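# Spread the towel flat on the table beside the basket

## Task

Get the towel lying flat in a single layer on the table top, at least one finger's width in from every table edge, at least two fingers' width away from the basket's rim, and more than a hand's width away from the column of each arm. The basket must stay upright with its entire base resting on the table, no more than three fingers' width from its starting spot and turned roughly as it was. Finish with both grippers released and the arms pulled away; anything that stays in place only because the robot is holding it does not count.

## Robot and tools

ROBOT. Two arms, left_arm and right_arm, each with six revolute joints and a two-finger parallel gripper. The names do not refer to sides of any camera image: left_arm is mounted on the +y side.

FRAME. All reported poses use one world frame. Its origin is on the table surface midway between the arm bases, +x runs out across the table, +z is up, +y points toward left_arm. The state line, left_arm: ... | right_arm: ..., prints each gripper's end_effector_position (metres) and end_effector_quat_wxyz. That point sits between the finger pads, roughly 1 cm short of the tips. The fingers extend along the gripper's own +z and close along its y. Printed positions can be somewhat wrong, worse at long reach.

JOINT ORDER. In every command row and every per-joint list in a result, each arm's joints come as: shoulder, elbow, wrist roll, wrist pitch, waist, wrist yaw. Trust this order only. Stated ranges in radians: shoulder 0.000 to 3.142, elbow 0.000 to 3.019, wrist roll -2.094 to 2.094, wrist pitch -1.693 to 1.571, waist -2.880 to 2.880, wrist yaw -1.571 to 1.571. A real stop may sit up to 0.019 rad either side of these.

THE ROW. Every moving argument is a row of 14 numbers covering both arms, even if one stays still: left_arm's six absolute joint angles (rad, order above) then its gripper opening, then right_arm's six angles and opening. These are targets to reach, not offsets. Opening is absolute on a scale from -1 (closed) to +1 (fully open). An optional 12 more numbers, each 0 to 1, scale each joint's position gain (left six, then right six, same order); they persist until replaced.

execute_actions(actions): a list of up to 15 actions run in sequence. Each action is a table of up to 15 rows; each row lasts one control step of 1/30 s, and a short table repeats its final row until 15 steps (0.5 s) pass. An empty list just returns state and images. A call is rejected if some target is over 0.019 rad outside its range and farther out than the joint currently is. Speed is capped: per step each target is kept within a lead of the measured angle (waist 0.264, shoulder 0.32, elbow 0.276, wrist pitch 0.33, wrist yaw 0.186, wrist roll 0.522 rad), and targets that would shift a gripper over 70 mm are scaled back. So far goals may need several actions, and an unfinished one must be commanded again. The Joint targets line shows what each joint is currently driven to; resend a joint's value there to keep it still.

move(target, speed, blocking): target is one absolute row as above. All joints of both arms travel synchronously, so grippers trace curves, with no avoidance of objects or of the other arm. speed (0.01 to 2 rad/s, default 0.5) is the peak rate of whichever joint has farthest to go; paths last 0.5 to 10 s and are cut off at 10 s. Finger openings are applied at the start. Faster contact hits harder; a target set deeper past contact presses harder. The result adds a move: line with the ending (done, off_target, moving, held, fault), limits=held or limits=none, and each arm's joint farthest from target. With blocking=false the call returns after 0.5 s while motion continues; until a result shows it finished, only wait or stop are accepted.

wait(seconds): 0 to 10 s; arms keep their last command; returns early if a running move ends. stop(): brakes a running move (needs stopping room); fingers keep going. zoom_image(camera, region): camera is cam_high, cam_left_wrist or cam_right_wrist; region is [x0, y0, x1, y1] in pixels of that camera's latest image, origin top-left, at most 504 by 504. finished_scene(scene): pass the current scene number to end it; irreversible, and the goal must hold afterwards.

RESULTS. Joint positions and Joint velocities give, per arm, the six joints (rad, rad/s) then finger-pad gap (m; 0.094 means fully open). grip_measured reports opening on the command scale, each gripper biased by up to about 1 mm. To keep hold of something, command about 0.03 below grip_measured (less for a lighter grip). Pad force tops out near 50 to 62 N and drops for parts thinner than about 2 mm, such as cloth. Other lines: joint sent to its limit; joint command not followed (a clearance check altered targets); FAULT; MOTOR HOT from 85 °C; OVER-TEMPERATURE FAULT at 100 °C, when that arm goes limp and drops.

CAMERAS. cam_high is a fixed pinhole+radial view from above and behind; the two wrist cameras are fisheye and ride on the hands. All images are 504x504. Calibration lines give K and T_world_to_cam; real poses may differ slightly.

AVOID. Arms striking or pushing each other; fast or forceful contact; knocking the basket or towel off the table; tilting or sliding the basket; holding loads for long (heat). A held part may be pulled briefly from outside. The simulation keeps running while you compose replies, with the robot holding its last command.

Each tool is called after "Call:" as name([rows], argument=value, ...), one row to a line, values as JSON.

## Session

Call:
execute_actions(actions=[])

Scene clock: 0.00 s.
left_arm: end_effector_position=(+0.8221, -0.0843, +0.1510) grip_measured=+1.000 end_effector_quat_wxyz=(+0.334, +0.207, +0.912, +0.115) | right_arm: end_effector_position=(+0.9364, -0.3338, +0.3443) grip_measured=+1.000 end_effector_quat_wxyz=(+0.476, +0.150, +0.692, +0.521)
Joint names: [shoulder, elbow, wrist roll, wrist pitch, waist, wrist yaw]
Joint positions: left_arm=[ 2.371  2.356  0.077 -0.93  -0.697 -0.385  0.094] | right_arm=[ 2.396  2.416  1.041 -0.024 -0.273 -0.753  0.094]
Joint velocities: left_arm=[-0.005 -0.042 -0.007  0.007 -0.005 -0.007  0.   ] | right_arm=[ 0.005 -0.007 -0.037  0.012  0.005 -0.022  0.   ]
Motor temperatures (°C, as the motors report them): left_arm=[25 27 23 25 23 22] | right_arm=[23 27 21 25 23 23]
Joint targets: left_arm=[2.358 2.389 0.077 -0.925 -0.697 -0.386] | right_arm=[2.393 2.446 1.041 -0.019 -0.273 -0.753]
Joint stiffness scale: left_arm=[1. 1. 1. 1. 1. 1.] | right_arm=[1. 1. 1. 1. 1. 1.]
camera_calibration (this result's frames):
cam_left_wrist: T_world_to_cam=[[-0.301624, -0.884405, -0.356162, 0.223954], [-0.945259, 0.326183, -0.00944785, 0.809214], [0.12453, 0.333816, -0.934376, 0.190719], [0, 0, 0, 1]] pos_world=[0.808717, -0.129551, 0.265613]
cam_right_wrist: T_world_to_cam=[[0.299622, -0.40714, -0.862823, -0.11529], [-0.876915, 0.23873, -0.417166, 1.05072], [0.375827, 0.881615, -0.285498, 0.164779], [0, 0, 0, 1]] pos_world=[0.894009, -0.44305, 0.385894]

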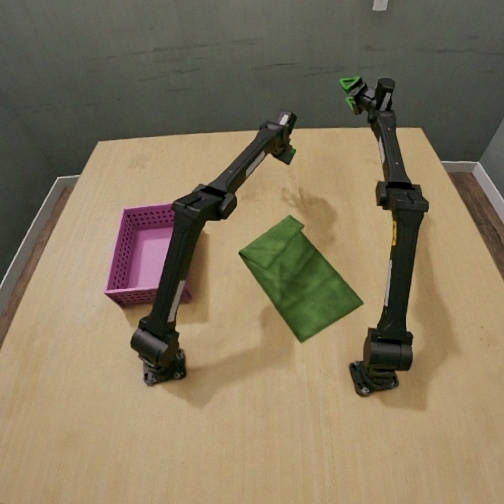

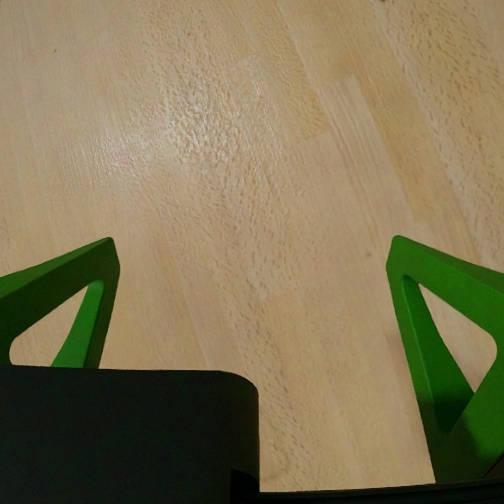

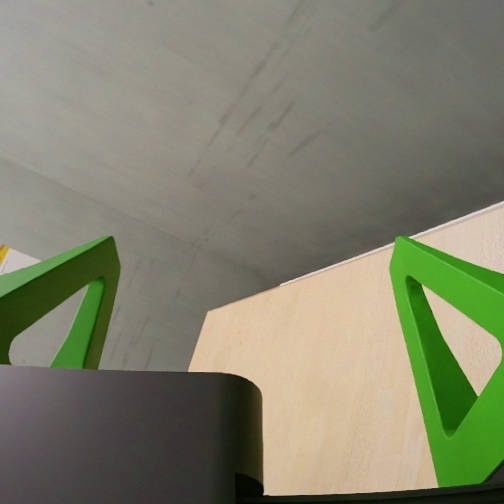

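Call:
zoom_image(camera="cam_high", region=[220,200,380,360])

Region (220, 200, 380, 360) of cam_high's 504x504 image, scaled by 3.150, with more detail than that image has.

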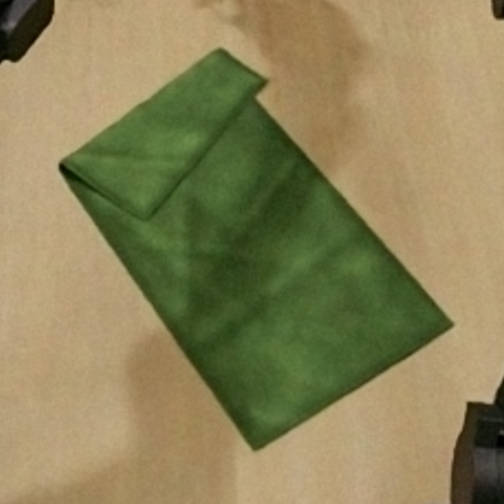

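Call:
move(target=[1.6,1.4,0.14,-1.3,-0.7,0,0,2.0,2.0,1.13,-1.4,-0.2,0,0], speed=1)

Call:
move(target=[1.73,1.22,0.14,-1.06,-0.905,0,0,1.98,1.59,1.13,-1.18,0.14,0,0])

Scene clock: 9.67 s.
left_arm: end_effector_position=(+0.4678, +0.0342, +0.1795) grip_measured=+0.002 end_effector_quat_wxyz=(+0.030, +0.305, +0.952, -0.004) | right_arm: end_effector_position=(+0.6672, -0.3764, +0.1902) grip_measured=+0.002 end_effector_quat_wxyz=(+0.067, +0.562, +0.823, +0.041)
Joint names: [shoulder, elbow, wrist roll, wrist pitch, waist, wrist yaw]
Joint positions: left_arm=[ 1.608  1.393  0.124 -1.296 -0.697 -0.002  0.047] | right_arm=[ 2.02   1.997  1.12  -1.391 -0.216 -0.005  0.047]
Joint velocities: left_arm=[-0.015  0.007 -0.037  0.022  0.005  0.037  0.   ] | right_arm=[ 0.005 -0.002  0.007  0.002 -0.005  0.007  0.   ]
Motor temperatures (°C, as the motors report them): left_arm=[27 28 23 25 23 22] | right_arm=[27 31 21 25 23 23]
Joint targets: left_arm=[1.600 1.400 0.140 -1.300 -0.700 0.000] | right_arm=[2.000 2.000 1.130 -1.400 -0.200 0.000]
Joint stiffness scale: left_arm=[1. 1. 1. 1. 1. 1.] | right_arm=[1. 1. 1. 1. 1. 1.]
move: done; limits=none; left_arm: farthest joint: the wrist roll, 0.016 radians from its target (0.063 radians at the start); right_arm: farthest joint: the shoulder, 0.020 radians from its target (0.396 radians at the start)
camera_calibration (this result's frames):
cam_left_wrist: T_world_to_cam=[[-0.585332, -0.810648, -0.0153652, 0.301064], [-0.686429, 0.485375, 0.541504, 0.210538], [-0.431511, 0.327506, -0.840558, 0.465478], [0, 0, 0, 1]] pos_world=[0.521601, -0.01058, 0.28188]
cam_right_wrist: T_world_to_cam=[[-0.917109, -0.368079, -0.153065, 0.506638], [-0.391903, 0.762229, 0.515189, 0.456636], [-0.0729601, 0.532471, -0.843298, 0.533649], [0, 0, 0, 1]] pos_world=[0.682535, -0.44573, 0.29232]

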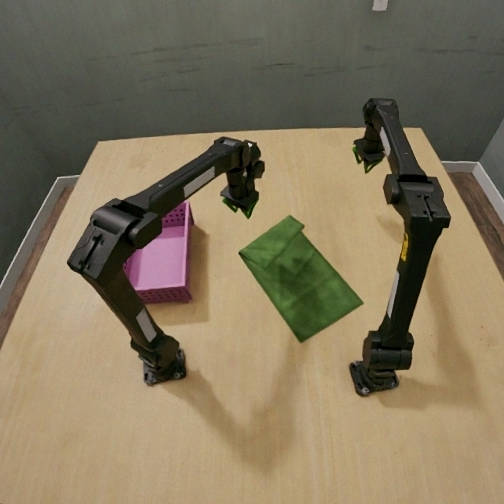

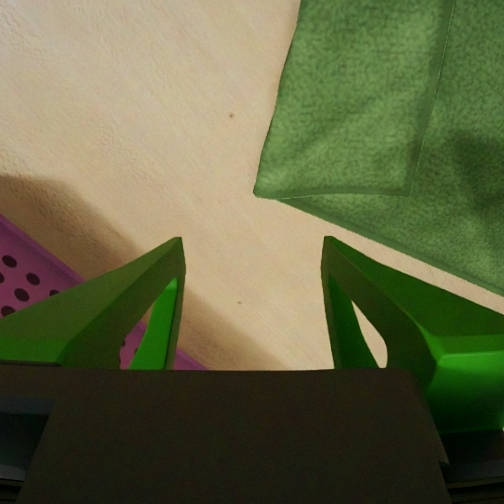

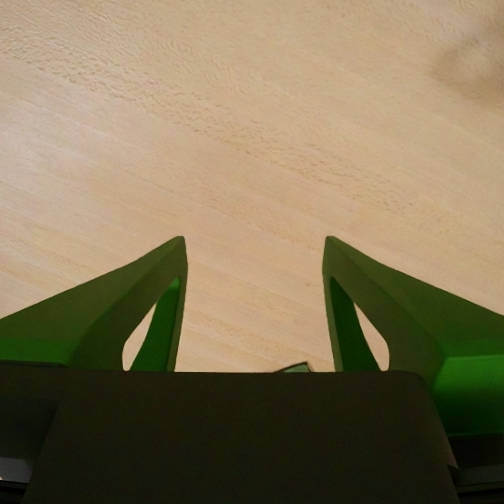

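Scene clock: 11.17 s.
left_arm: end_effector_position=(+0.4004, -0.0382, +0.0599) grip_measured=+0.002 end_effector_quat_wxyz=(-0.007, +0.400, +0.917, +0.003) | right_arm: end_effector_position=(+0.5585, -0.1630, +0.0420) grip_measured=+0.002 end_effector_quat_wxyz=(-0.018, +0.407, +0.913, -0.013)
Joint names: [shoulder, elbow, wrist roll, wrist pitch, waist, wrist yaw]
Joint positions: left_arm=[ 1.726  1.211  0.125 -1.07  -0.899 -0.002  0.047] | right_arm=[ 2.006  1.581  1.12  -1.19   0.145 -0.004  0.047]
Joint velocities: left_arm=[ 0.015  0.002  0.007  0.022 -0.005 -0.022 -0.   ] | right_arm=[ 0.005  0.002 -0.022  0.012  0.015  0.051 -0.   ]
Motor temperatures (°C, as the motors report them): left_arm=[27 28 23 25 23 22] | right_arm=[27 31 21 25 23 23]
Joint targets: left_arm=[1.730 1.220 0.140 -1.060 -0.905 -0.000] | right_arm=[1.980 1.590 1.130 -1.180 0.140 0.000]
Joint stiffness scale: left_arm=[1. 1. 1. 1. 1. 1.] | right_arm=[1. 1. 1. 1. 1. 1.]
move: off_target (right_arm); limits=none; left_arm: farthest joint: the wrist roll, 0.015 radians from its target (0.016 radians at the start); right_arm: farthest joint: the shoulder, 0.026 radians from its target (0.040 radians at the start)
camera_calibration (this result's frames):
cam_left_wrist: T_world_to_cam=[[-0.737303, -0.675544, -0.00497842, 0.266424], [-0.541805, 0.586903, 0.601657, 0.206549], [-0.403524, 0.446301, -0.798739, 0.350424], [0, 0, 0, 1]] pos_world=[0.449749, -0.0976377, 0.156952]
cam_right_wrist: T_world_to_cam=[[-0.741045, -0.670904, 0.0271943, 0.307521], [-0.527752, 0.60701, 0.594153, 0.375011], [-0.415127, 0.425942, -0.803893, 0.459214], [0, 0, 0, 1]] pos_world=[0.616432, -0.216917, 0.137982]

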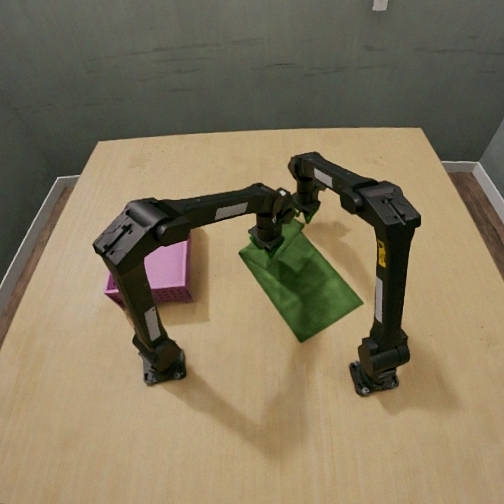

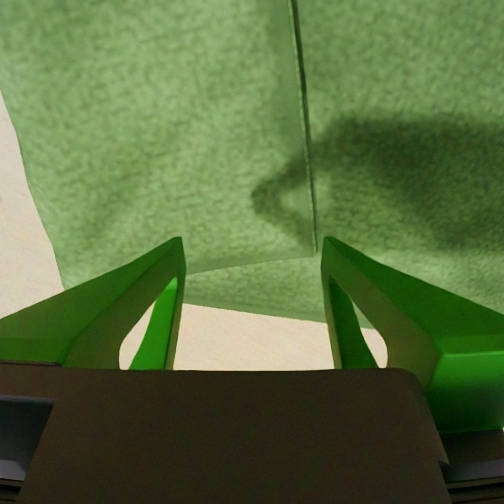

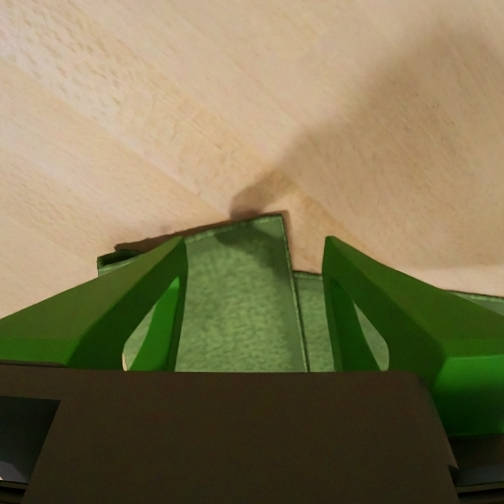

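Call:
move(target=[1.73,1.2,0.14,-1.04,-0.94,0,0,1.9,1.5,1.13,-1.14,0.17,0,0], speed=0.2)

Call:
move(target=[1.81,1.16,0.14,-0.94,-0.94,0,0,2.02,1.46,1.13,-1.04,0.17,0,0], speed=0.15)

Call:
move(target=[1.81,1.16,0.14,-0.94,-0.94,0,-1,2.02,1.46,1.13,-1.04,0.17,0,-1])

Call:
move(target=[1.72,1.23,0.14,-1.04,-0.92,0,-1,1.9,1.53,1.13,-1.14,0.17,0,-1], speed=0.2)

Scene clock: 18.83 s.
left_arm: end_effector_position=(+0.3899, -0.0476, +0.0549) grip_measured=+0.002 end_effector_quat_wxyz=(-0.004, +0.413, +0.911, +0.002) | right_arm: end_effector_position=(+0.5414, -0.1615, +0.0644) grip_measured=+0.002 end_effector_quat_wxyz=(+0.001, +0.402, +0.916, +0.003)
Joint names: [shoulder, elbow, wrist roll, wrist pitch, waist, wrist yaw]
Joint positions: left_arm=[ 1.726  1.196  0.125 -1.05  -0.929 -0.002  0.047] | right_arm=[ 1.914  1.499  1.12  -1.15   0.156 -0.004  0.047]
Joint velocities: left_arm=[ 0.005  0.002  0.022  0.002 -0.005  0.007 -0.   ] | right_arm=[-0.015 -0.007 -0.066 -0.012 -0.015 -0.037  0.   ]
Motor temperatures (°C, as the motors report them): left_arm=[27 29 23 25 23 22] | right_arm=[27 31 21 25 23 23]
Joint targets: left_arm=[1.730 1.200 0.140 -1.040 -0.940 -0.000] | right_arm=[1.900 1.500 1.130 -1.140 0.170 -0.000]
Joint stiffness scale: left_arm=[1. 1. 1. 1. 1. 1.] | right_arm=[1. 1. 1. 1. 1. 1.]
move: done; limits=none; left_arm: farthest joint: the wrist roll, 0.015 radians from its target (0.015 radians at the start); right_arm: farthest joint: the waist, 0.014 radians from its target (0.025 radians at the start)
camera_calibration (this result's frames):
cam_left_wrist: T_world_to_cam=[[-0.756807, -0.653615, -0.00557831, 0.261001], [-0.526386, 0.604388, 0.598024, 0.204452], [-0.387506, 0.455525, -0.801459, 0.340687], [0, 0, 0, 1]] pos_world=[0.437167, -0.108166, 0.152235]
cam_right_wrist: T_world_to_cam=[[-0.733798, -0.679128, -0.0180617, 0.292926], [-0.562656, 0.592621, 0.576384, 0.369455], [-0.380735, 0.433112, -0.816979, 0.452842], [0, 0, 0, 1]] pos_world=[0.595237, -0.216144, 0.162306]

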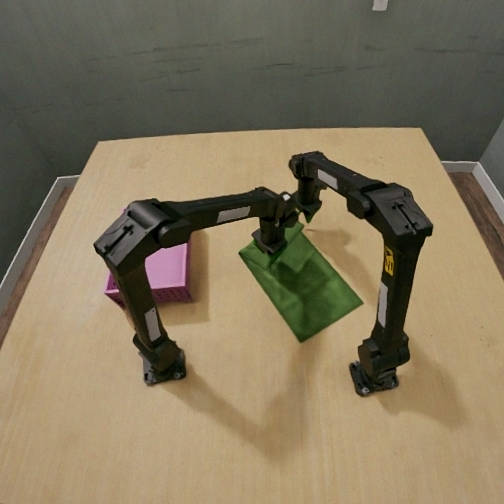

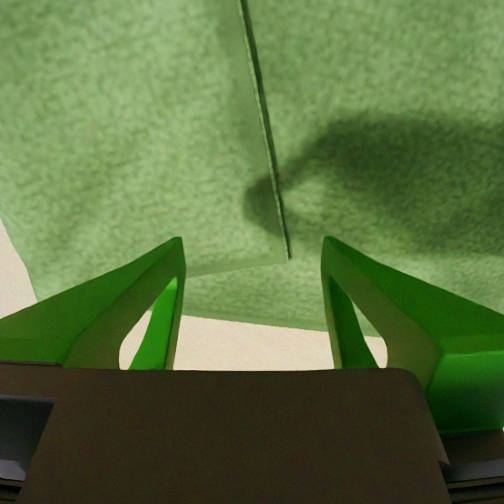

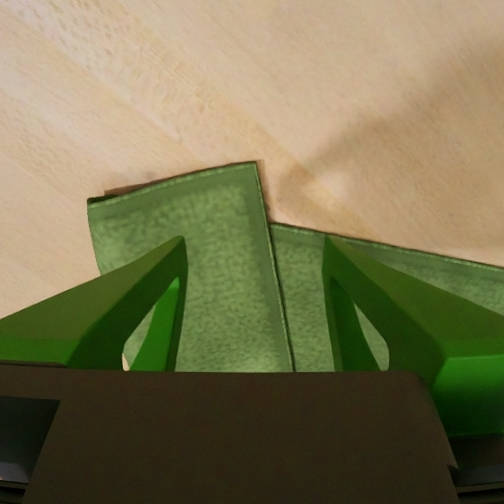

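Scene clock: 19.93 s.
left_arm: end_effector_position=(+0.3920, -0.0495, +0.0222) grip_measured=+0.002 end_effector_quat_wxyz=(-0.002, +0.413, +0.911, +0.002) | right_arm: end_effector_position=(+0.5464, -0.1601, +0.0185) grip_measured=+0.001 end_effector_quat_wxyz=(+0.002, +0.402, +0.915, +0.004)
Joint names: [shoulder, elbow, wrist roll, wrist pitch, waist, wrist yaw]
Joint positions: left_arm=[ 1.777  1.165  0.125 -0.964 -0.929 -0.002  0.047] | right_arm=[ 1.978  1.466  1.121 -1.052  0.156 -0.003  0.047]
Joint velocities: left_arm=[-0.005 -0.007  0.037 -0.002 -0.005  0.007  0.   ] | right_arm=[-0.005 -0.007  0.007  0.007 -0.005 -0.007 -0.   ]
Motor temperatures (°C, as the motors report them): left_arm=[27 29 23 25 23 22] | right_arm=[27 31 21 25 23 23]
Joint targets: left_arm=[1.810 1.160 0.140 -0.940 -0.940 0.000] | right_arm=[2.020 1.460 1.130 -1.040 0.170 0.000]
Joint stiffness scale: left_arm=[1. 1. 1. 1. 1. 1.] | right_arm=[1. 1. 1. 1. 1. 1.]
move: off_target (left_arm, right_arm); limits=none; left_arm: farthest joint: the shoulder, 0.033 radians from its target (0.084 radians at the start); right_arm: farthest joint: the shoulder, 0.042 radians from its target (0.106 radians at the start)
camera_calibration (this result's frames):
cam_left_wrist: T_world_to_cam=[[-0.756783, -0.653633, -0.00665621, 0.26127], [-0.528913, 0.606335, 0.593809, 0.227418], [-0.384097, 0.452905, -0.804579, 0.314786], [0, 0, 0, 1]] pos_world=[0.438917, -0.109685, 0.119966]
cam_right_wrist: T_world_to_cam=[[-0.734281, -0.678567, -0.0194418, 0.297006], [-0.563376, 0.593154, 0.575131, 0.398434], [-0.378733, 0.43326, -0.817831, 0.415511], [0, 0, 0, 1]] pos_world=[0.599922, -0.214819, 0.11644]

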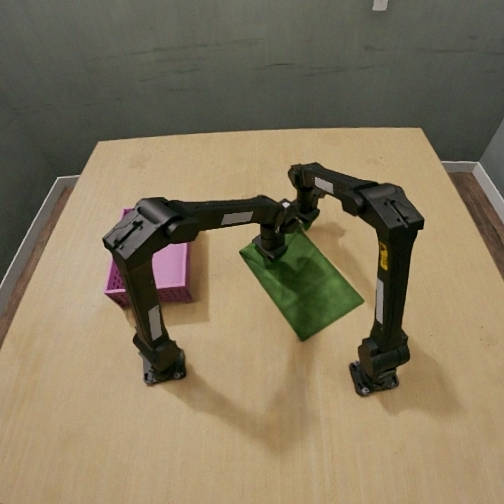

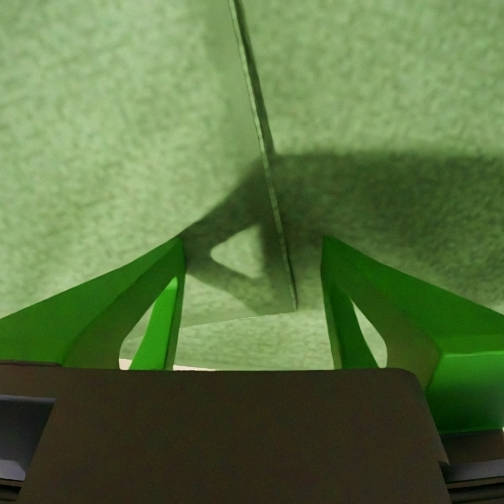

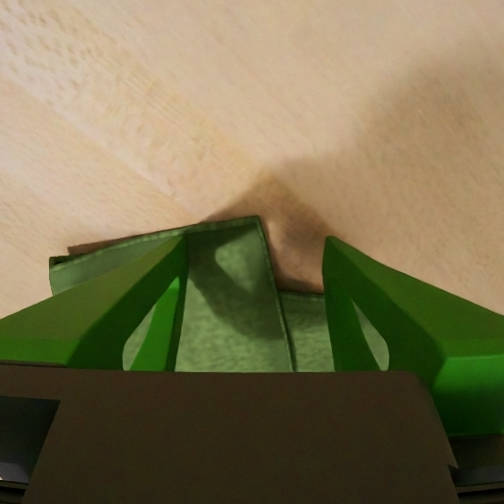

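Scene clock: 20.63 s.
left_arm: end_effector_position=(+0.3933, -0.0499, +0.0227) grip_measured=-0.975 end_effector_quat_wxyz=(+0.001, +0.413, +0.911, +0.002) | right_arm: end_effector_position=(+0.5466, -0.1601, +0.0189) grip_measured=-0.959 end_effector_quat_wxyz=(+0.002, +0.402, +0.915, +0.004)
Joint names: [shoulder, elbow, wrist roll, wrist pitch, waist, wrist yaw]
Joint positions: left_arm=[ 1.776  1.165  0.125 -0.959 -0.929 -0.005  0.001] | right_arm=[ 1.977  1.466  1.121 -1.051  0.156 -0.003  0.002]
Joint velocities: left_arm=[-0.005 -0.017 -0.022  0.002  0.005  0.022 -0.   ] | right_arm=[-0.005 -0.012  0.007 -0.007 -0.005  0.007  0.001]
Motor temperatures (°C, as the motors report them): left_arm=[27 29 23 25 23 22] | right_arm=[27 31 21 25 23 23]
Joint targets: left_arm=[1.810 1.160 0.140 -0.940 -0.940 -0.000] | right_arm=[2.020 1.460 1.130 -1.040 0.170 0.000]
Joint stiffness scale: left_arm=[1. 1. 1. 1. 1. 1.] | right_arm=[1. 1. 1. 1. 1. 1.]
move: off_target (left_arm, right_arm); limits=none; left_arm: farthest joint: the shoulder, 0.034 radians from its target (0.033 radians at the start); right_arm: farthest joint: the shoulder, 0.043 radians from its target (0.042 radians at the start)
camera_calibration (this result's frames):
cam_left_wrist: T_world_to_cam=[[-0.756732, -0.653642, -0.0104311, 0.262022], [-0.53264, 0.607238, 0.589539, 0.229661], [-0.379013, 0.451679, -0.807673, 0.313906], [0, 0, 0, 1]] pos_world=[0.439582, -0.109975, 0.120872]
cam_right_wrist: T_world_to_cam=[[-0.734252, -0.678558, -0.0208135, 0.297271], [-0.564216, 0.592901, 0.574568, 0.398723], [-0.377538, 0.433621, -0.818192, 0.41533], [0, 0, 0, 1]] pos_world=[0.600041, -0.214783, 0.116913]

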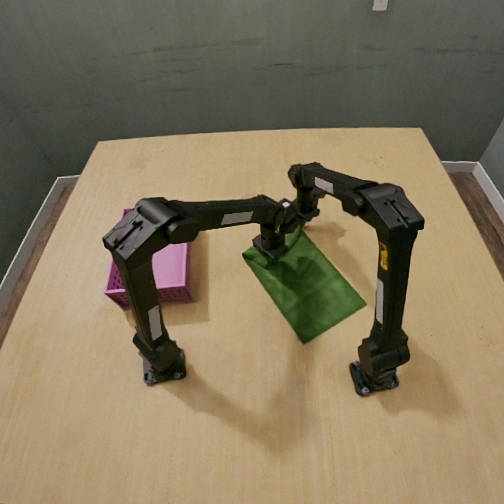

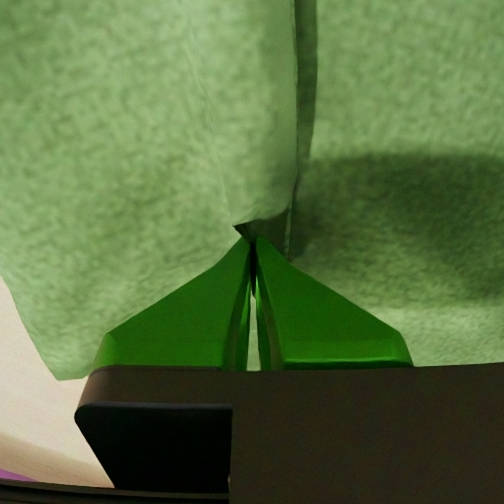

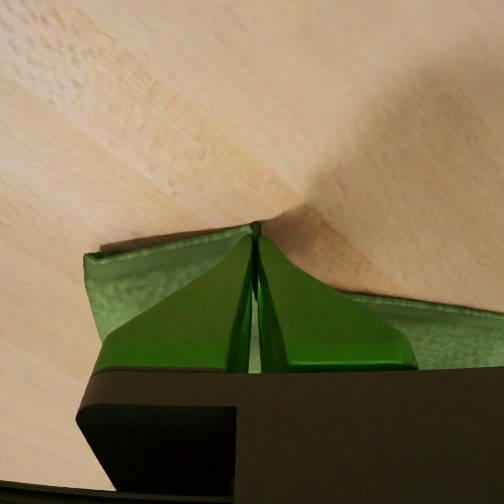

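Scene clock: 21.57 s.
left_arm: end_effector_position=(+0.3907, -0.0482, +0.0474) grip_measured=-0.975 end_effector_quat_wxyz=(-0.004, +0.413, +0.911, +0.003) | right_arm: end_effector_position=(+0.5429, -0.1612, +0.0611) grip_measured=-0.959 end_effector_quat_wxyz=(+0.005, +0.402, +0.915, +0.006)
Joint names: [shoulder, elbow, wrist roll, wrist pitch, waist, wrist yaw]
Joint positions: left_arm=[ 1.739  1.19   0.125 -1.031 -0.929 -0.002  0.001] | right_arm=[ 1.915  1.491  1.121 -1.132  0.156 -0.003  0.002]
Joint velocities: left_arm=[ 0.015 -0.017 -0.022 -0.007  0.005 -0.007  0.   ] | right_arm=[-0.005  0.007 -0.007  0.007 -0.005 -0.051  0.   ]
Motor temperatures (°C, as the motors report them): left_arm=[27 29 23 25 23 22] | right_arm=[27 32 21 25 23 23]
Joint targets: left_arm=[1.720 1.230 0.140 -1.040 -0.920 0.000] | right_arm=[1.900 1.530 1.130 -1.140 0.170 0.000]
Joint stiffness scale: left_arm=[1. 1. 1. 1. 1. 1.] | right_arm=[1. 1. 1. 1. 1. 1.]
move: off_target (left_arm, right_arm); limits=none; left_arm: farthest joint: the elbow, 0.040 radians from its target (0.065 radians at the start); right_arm: farthest joint: the elbow, 0.039 radians from its target (0.064 radians at the start)
camera_calibration (this result's frames):
cam_left_wrist: T_world_to_cam=[[-0.756807, -0.653607, -0.00638462, 0.26126], [-0.526855, 0.604202, 0.597798, 0.20987], [-0.386868, 0.455782, -0.801621, 0.335079], [0, 0, 0, 1]] pos_world=[0.437926, -0.108765, 0.144815]
cam_right_wrist: T_world_to_cam=[[-0.734114, -0.678517, -0.0262998, 0.29492], [-0.567567, 0.59189, 0.572306, 0.374815], [-0.372752, 0.435064, -0.819619, 0.446689], [0, 0, 0, 1]] pos_world=[0.595742, -0.21608, 0.159362]

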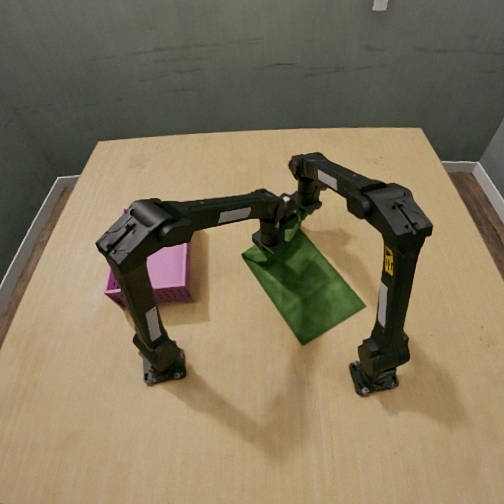

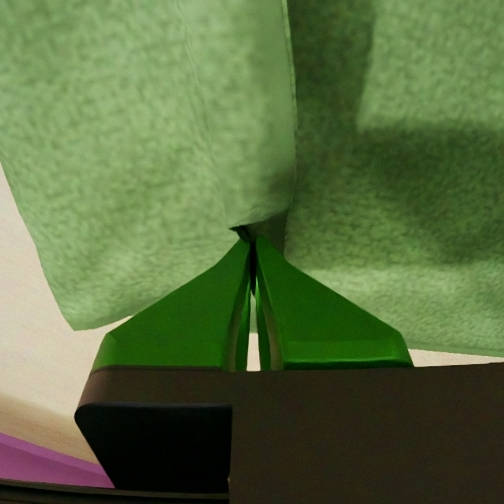

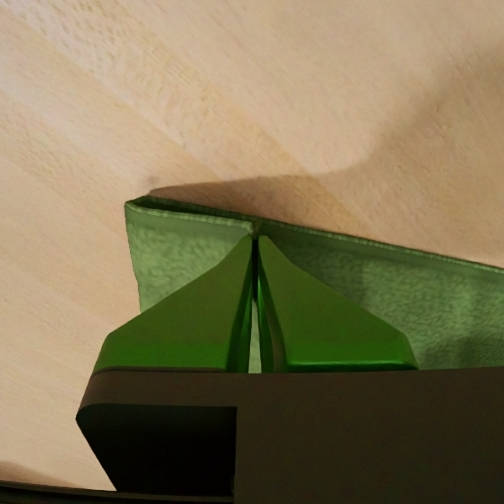

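Call:
move(target=[1.745,1.49,0.4,-1.27,-0.7,0,-1,2.1,1.95,1.25,-1.37,0.18,0,-1], speed=0.3)

Call:
move(target=[2.0,1.625,0.68,-1.16,-0.53,0,-1,2.335,2.2,1.36,-1.33,0.19,0,-1], speed=0.25)

Call:
move(target=[2.0,1.625,0.68,-1.16,-0.53,0,0,2.335,2.2,1.36,-1.33,0.19,0,0])

Call:
move(target=[1.7,1.75,0.68,-1.3,-0.4,0,0,2.0,2.2,1.36,-1.33,0.1,0,0])

Call:
move(target=[1.3,1.5,0.68,-1.3,0,0,0,1.6,1.8,1.36,-1.33,-0.6,0,0], speed=0.8)

Call:
zoom_image(camera="cam_high", region=[170,160,390,380])

Scene clock: 34.07 s.
left_arm: end_effector_position=(+0.4914, +0.0135, +0.1363) grip_measured=-0.975 end_effector_quat_wxyz=(+0.009, +0.432, +0.902, +0.000) | right_arm: end_effector_position=(+0.6201, -0.1290, +0.1181) grip_measured=-0.960 end_effector_quat_wxyz=(+0.011, +0.450, +0.893, +0.014)
Joint names: [shoulder, elbow, wrist roll, wrist pitch, waist, wrist yaw]
Joint positions: left_arm=[ 1.739  1.445  0.384 -1.259 -0.71  -0.001  0.001] | right_arm=[ 2.074  1.901  1.24  -1.363  0.169 -0.004  0.002]
Joint velocities: left_arm=[-0.005 -0.002 -0.051  0.017 -0.015 -0.007  0.   ] | right_arm=[ 0.015 -0.002 -0.066  0.007 -0.005 -0.051 -0.001]
Motor temperatures (°C, as the motors report them): left_arm=[27 30 23 25 23 22] | right_arm=[27 34 21 25 23 23]
Joint targets: left_arm=[1.745 1.490 0.400 -1.270 -0.700 0.000] | right_arm=[2.100 1.950 1.250 -1.370 0.180 -0.000]
Joint stiffness scale: left_arm=[1. 1. 1. 1. 1. 1.] | right_arm=[1. 1. 1. 1. 1. 1.]
move: off_target (left_arm, right_arm); limits=none; left_arm: farthest joint: the elbow, 0.045 radians from its target (0.300 radians at the start); right_arm: farthest joint: the elbow, 0.049 radians from its target (0.459 radians at the start)
camera_calibration (this result's frames):
cam_left_wrist: T_world_to_cam=[[-0.782652, -0.622317, -0.0132974, 0.391581], [-0.514378, 0.634578, 0.576824, 0.168777], [-0.350529, 0.458293, -0.81676, 0.401308], [0, 0, 0, 1]] pos_world=[0.533957, -0.0473314, 0.235624]
cam_right_wrist: T_world_to_cam=[[-0.800913, -0.59705, -0.0454998, 0.429132], [-0.512266, 0.643866, 0.568349, 0.339864], [-0.310037, 0.478505, -0.821529, 0.475159], [0, 0, 0, 1]] pos_world=[0.665114, -0.18998, 0.216721]

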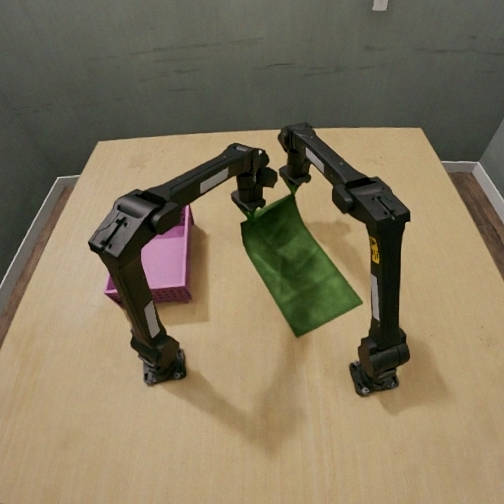

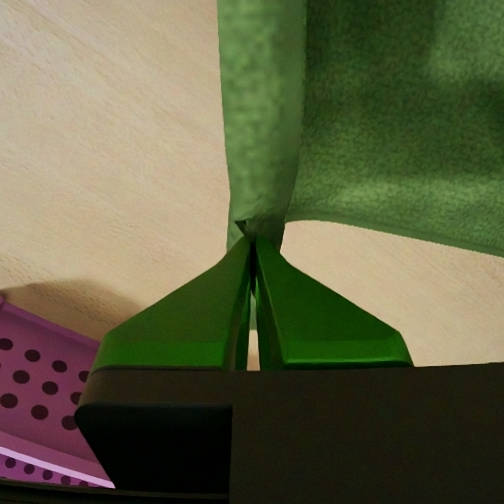

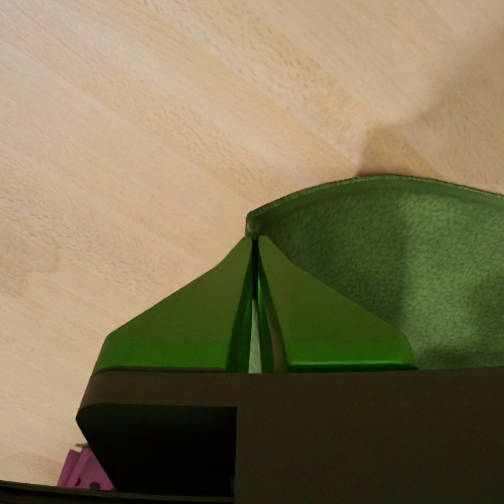

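Scene clock: 35.93 s.
left_arm: end_effector_position=(+0.5893, +0.0705, +0.0487) grip_measured=-0.975 end_effector_quat_wxyz=(-0.002, +0.482, +0.876, -0.001) | right_arm: end_effector_position=(+0.6844, -0.0952, +0.0534) grip_measured=-0.960 end_effector_quat_wxyz=(+0.019, +0.491, +0.871, +0.024)
Joint names: [shoulder, elbow, wrist roll, wrist pitch, waist, wrist yaw]
Joint positions: left_arm=[ 1.994  1.581  0.665 -1.163 -0.543  0.001  0.001] | right_arm=[ 2.316  2.149  1.35  -1.341  0.186 -0.004  0.002]
Joint velocities: left_arm=[-0.015  0.002  0.022 -0.007  0.005 -0.007  0.   ] | right_arm=[ 0.005 -0.002 -0.007  0.012 -0.005 -0.11   0.   ]
Motor temperatures (°C, as the motors report them): left_arm=[27 30 23 25 23 22] | right_arm=[27 35 21 25 23 23]
Joint targets: left_arm=[2.000 1.625 0.680 -1.160 -0.530 0.000] | right_arm=[2.335 2.200 1.360 -1.330 0.190 0.000]
Joint stiffness scale: left_arm=[1. 1. 1. 1. 1. 1.] | right_arm=[1. 1. 1. 1. 1. 1.]
move: off_target (left_arm, right_arm); limits=none; left_arm: farthest joint: the elbow, 0.044 radians from its target (0.180 radians at the start); right_arm: farthest joint: the elbow, 0.051 radians from its target (0.299 radians at the start)
camera_calibration (this result's frames):
cam_left_wrist: T_world_to_cam=[[-0.848155, -0.529746, -0.00147185, 0.533967], [-0.427457, 0.682738, 0.592579, 0.178151], [-0.312911, 0.503228, -0.805511, 0.312052], [0, 0, 0, 1]] pos_world=[0.626683, 0.00420268, 0.146579]
cam_right_wrist: T_world_to_cam=[[-0.851072, -0.520064, -0.0721797, 0.540973], [-0.464373, 0.68142, 0.565708, 0.35874], [-0.24502, 0.514977, -0.821441, 0.384668], [0, 0, 0, 1]] pos_world=[0.721247, -0.161207, 0.152087]

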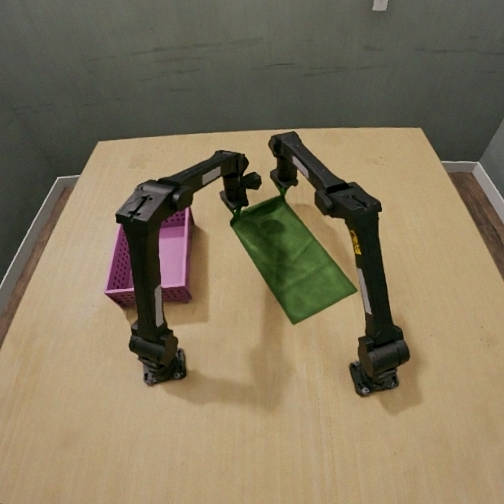

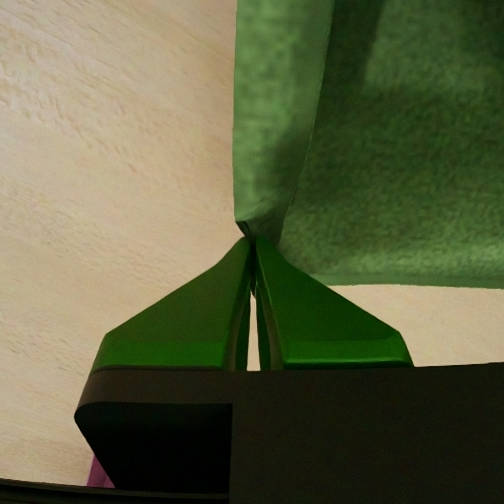

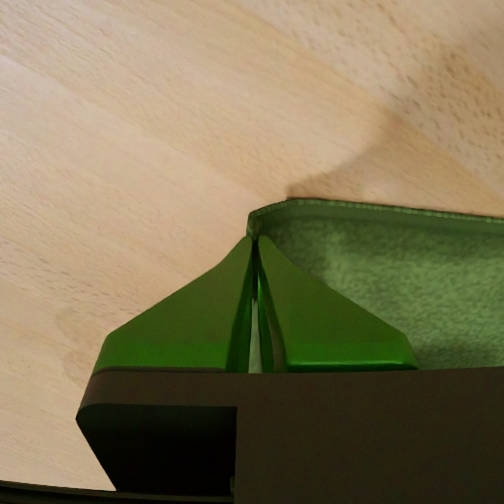

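Scene clock: 36.63 s.
left_arm: end_effector_position=(+0.5890, +0.0706, +0.0484) grip_measured=-0.002 end_effector_quat_wxyz=(-0.003, +0.482, +0.876, -0.001) | right_arm: end_effector_position=(+0.6844, -0.0952, +0.0534) grip_measured=-0.002 end_effector_quat_wxyz=(+0.019, +0.491, +0.871, +0.024)
Joint names: [shoulder, elbow, wrist roll, wrist pitch, waist, wrist yaw]
Joint positions: left_arm=[ 1.994  1.58   0.665 -1.163 -0.543  0.001  0.047] | right_arm=[ 2.316  2.149  1.35  -1.341  0.186 -0.004  0.047]
Joint velocities: left_arm=[-0.024 -0.032  0.037  0.012 -0.015 -0.007 -0.001] | right_arm=[ 0.005 -0.027  0.007 -0.002 -0.005 -0.037  0.   ]
Motor temperatures (°C, as the motors report them): left_arm=[27 30 23 25 23 22] | right_arm=[27 35 21 25 23 23]
Joint targets: left_arm=[2.000 1.625 0.680 -1.160 -0.530 -0.000] | right_arm=[2.335 2.200 1.360 -1.330 0.190 0.000]
Joint stiffness scale: left_arm=[1. 1. 1. 1. 1. 1.] | right_arm=[1. 1. 1. 1. 1. 1.]
move: off_target (left_arm, right_arm); limits=none; left_arm: farthest joint: the elbow, 0.045 radians from its target (0.044 radians at the start); right_arm: farthest joint: the elbow, 0.051 radians from its target (0.051 radians at the start)
camera_calibration (this result's frames):
cam_left_wrist: T_world_to_cam=[[-0.848156, -0.529745, -0.000997384, 0.533754], [-0.42703, 0.682587, 0.59306, 0.177852], [-0.31349, 0.503434, -0.805157, 0.312006], [0, 0, 0, 1]] pos_world=[0.626466, 0.00427968, 0.146269]
cam_right_wrist: T_world_to_cam=[[-0.851271, -0.519738, -0.0721837, 0.54114], [-0.464108, 0.681584, 0.565727, 0.358573], [-0.244831, 0.515088, -0.821427, 0.384548], [0, 0, 0, 1]] pos_world=[0.721223, -0.161223, 0.152085]

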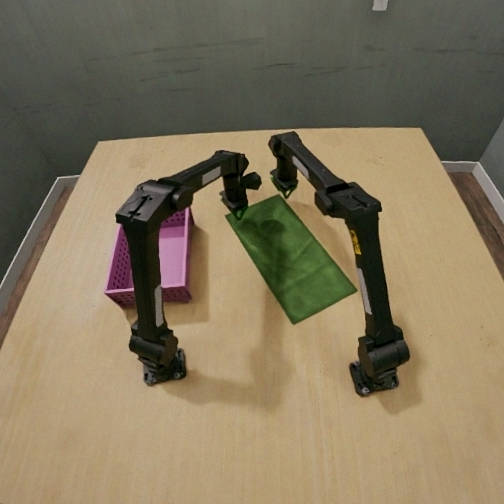

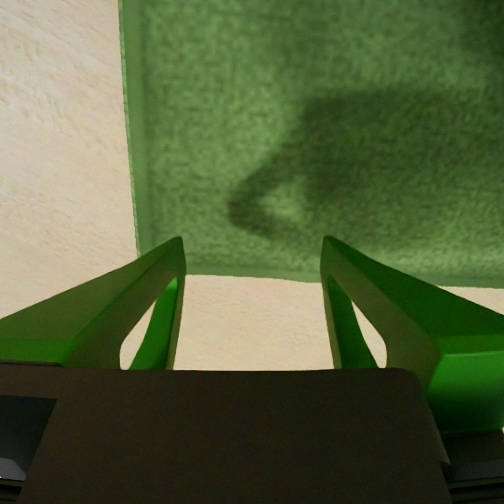

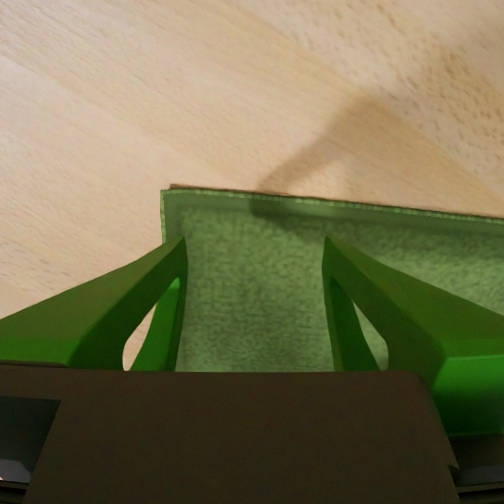

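Scene clock: 38.00 s.
left_arm: end_effector_position=(+0.6126, +0.1472, +0.2699) grip_measured=-0.002 end_effector_quat_wxyz=(+0.144, +0.417, +0.897, +0.033) | right_arm: end_effector_position=(+0.6926, -0.1546, +0.2905) grip_measured=-0.002 end_effector_quat_wxyz=(+0.141, +0.515, +0.833, +0.146)
Joint names: [shoulder, elbow, wrist roll, wrist pitch, waist, wrist yaw]
Joint positions: left_arm=[ 1.695  1.714  0.665 -1.293 -0.407  0.001  0.047] | right_arm=[ 1.991  2.169  1.35  -1.341  0.104 -0.003  0.047]
Joint velocities: left_arm=[ 0.005  0.002  0.081 -0.002  0.005 -0.066  0.   ] | right_arm=[-0.015 -0.012 -0.007 -0.007 -0.005 -0.154 -0.   ]
Motor temperatures (°C, as the motors report them): left_arm=[27 30 23 25 23 22] | right_arm=[28 35 21 25 23 23]
Joint targets: left_arm=[1.700 1.750 0.680 -1.300 -0.400 -0.000] | right_arm=[2.000 2.200 1.360 -1.330 0.100 0.000]
Joint stiffness scale: left_arm=[1. 1. 1. 1. 1. 1.] | right_arm=[1. 1. 1. 1. 1. 1.]
move: off_target (left_arm, right_arm); limits=none; left_arm: farthest joint: the elbow, 0.036 radians from its target (0.170 radians at the start); right_arm: farthest joint: the elbow, 0.031 radians from its target (0.051 radians at the start)
camera_calibration (this result's frames):
cam_left_wrist: T_world_to_cam=[[-0.740583, -0.645776, -0.18577, 0.595632], [-0.660397, 0.64839, 0.378771, 0.210158], [-0.12415, 0.403193, -0.906654, 0.38535], [0, 0, 0, 1]] pos_world=[0.627743, 0.0930101, 0.380428]
cam_right_wrist: T_world_to_cam=[[-0.811629, -0.427978, -0.39761, 0.615597], [-0.57957, 0.675213, 0.456274, 0.379466], [0.0731964, 0.600768, -0.796066, 0.397559], [0, 0, 0, 1]] pos_world=[0.690463, -0.231599, 0.38811]

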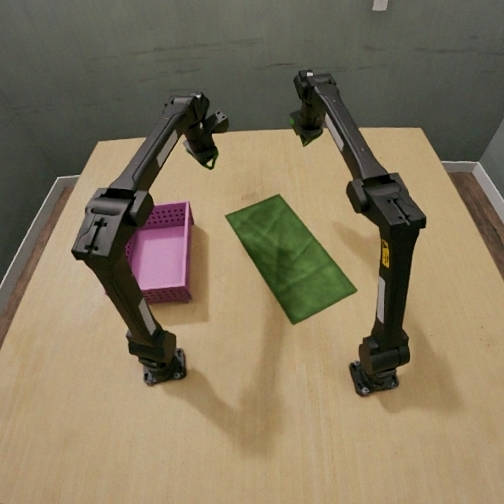

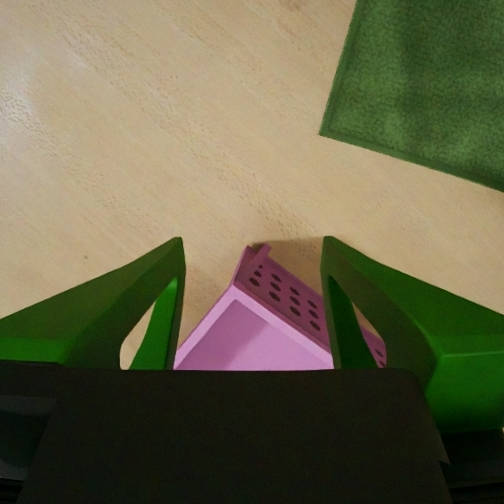

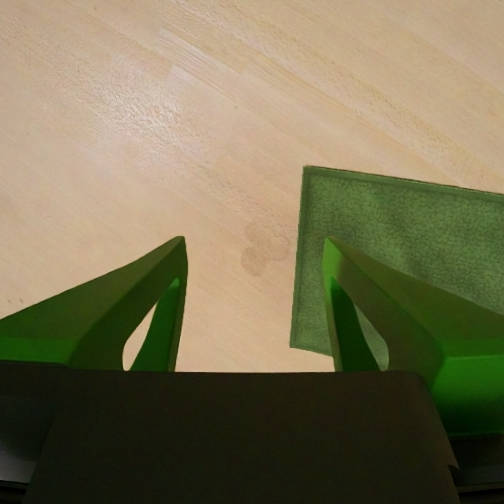

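Scene clock: 39.67 s.
left_arm: end_effector_position=(+0.4997, +0.3611, +0.3642) grip_measured=-0.002 end_effector_quat_wxyz=(+0.208, +0.225, +0.947, +0.095) | right_arm: end_effector_position=(+0.5132, -0.5865, +0.3629) grip_measured=-0.002 end_effector_quat_wxyz=(+0.196, +0.772, +0.598, +0.091)
Joint names: [shoulder, elbow, wrist roll, wrist pitch, waist, wrist yaw]
Joint positions: left_arm=[ 1.307  1.493  0.665 -1.295 -0.002  0.001  0.047] | right_arm=[ 1.59   1.796  1.351 -1.34  -0.609  0.001  0.047]
Joint velocities: left_arm=[-0.024 -0.002 -0.051  0.002 -0.015  0.051 -0.   ] | right_arm=[-0.005 -0.007 -0.051 -0.012 -0.005  0.007  0.001]
Motor temperatures (°C, as the motors report them): left_arm=[27 30 23 25 23 22] | right_arm=[28 35 21 25 23 23]
Joint targets: left_arm=[1.300 1.500 0.680 -1.300 -0.000 0.000] | right_arm=[1.600 1.800 1.360 -1.330 -0.600 0.000]
Joint stiffness scale: left_arm=[1. 1. 1. 1. 1. 1.] | right_arm=[1. 1. 1. 1. 1. 1.]
move: done; limits=none; left_arm: farthest joint: the wrist roll, 0.015 radians from its target (0.015 radians at the start); right_arm: farthest joint: the shoulder, 0.010 radians from its target (0.391 radians at the start)
camera_calibration (this result's frames):
cam_left_wrist: T_world_to_cam=[[-0.389106, -0.877215, -0.281229, 0.610384], [-0.912816, 0.326082, 0.24584, 0.252109], [-0.123951, 0.352368, -0.927617, 0.3965], [0, 0, 0, 1]] pos_world=[0.516779, 0.313516, 0.477479]
cam_right_wrist: T_world_to_cam=[[-0.883757, 0.202766, -0.421734, 0.729643], [-0.00495121, 0.897143, 0.441713, 0.374681], [0.46792, 0.392455, -0.791852, 0.401496], [0, 0, 0, 1]] pos_world=[0.458815, -0.641658, 0.460139]

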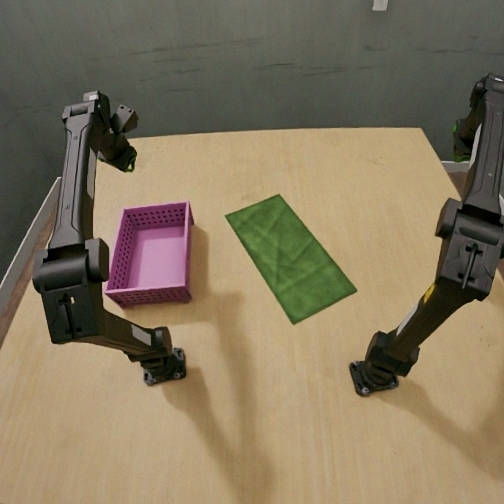

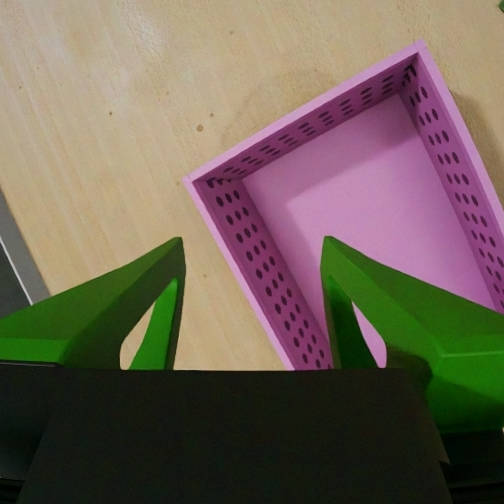

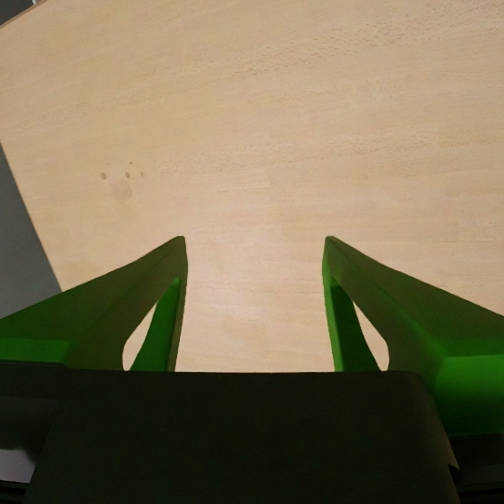

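Region (170, 160, 390, 380) of cam_high's 504x504 image, scaled by 2.291, with more detail than that image has.

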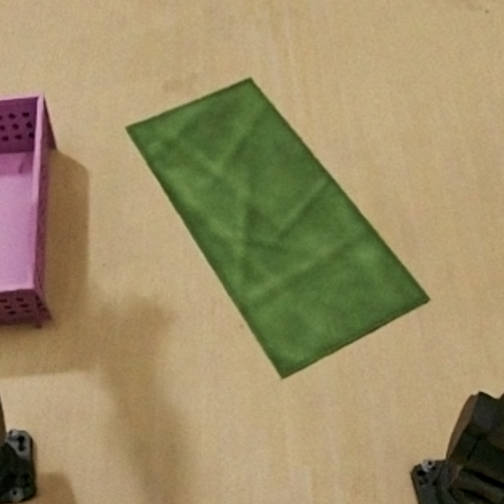

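Call:
finished_scene(scene=2)

The scene is finished: the task was done.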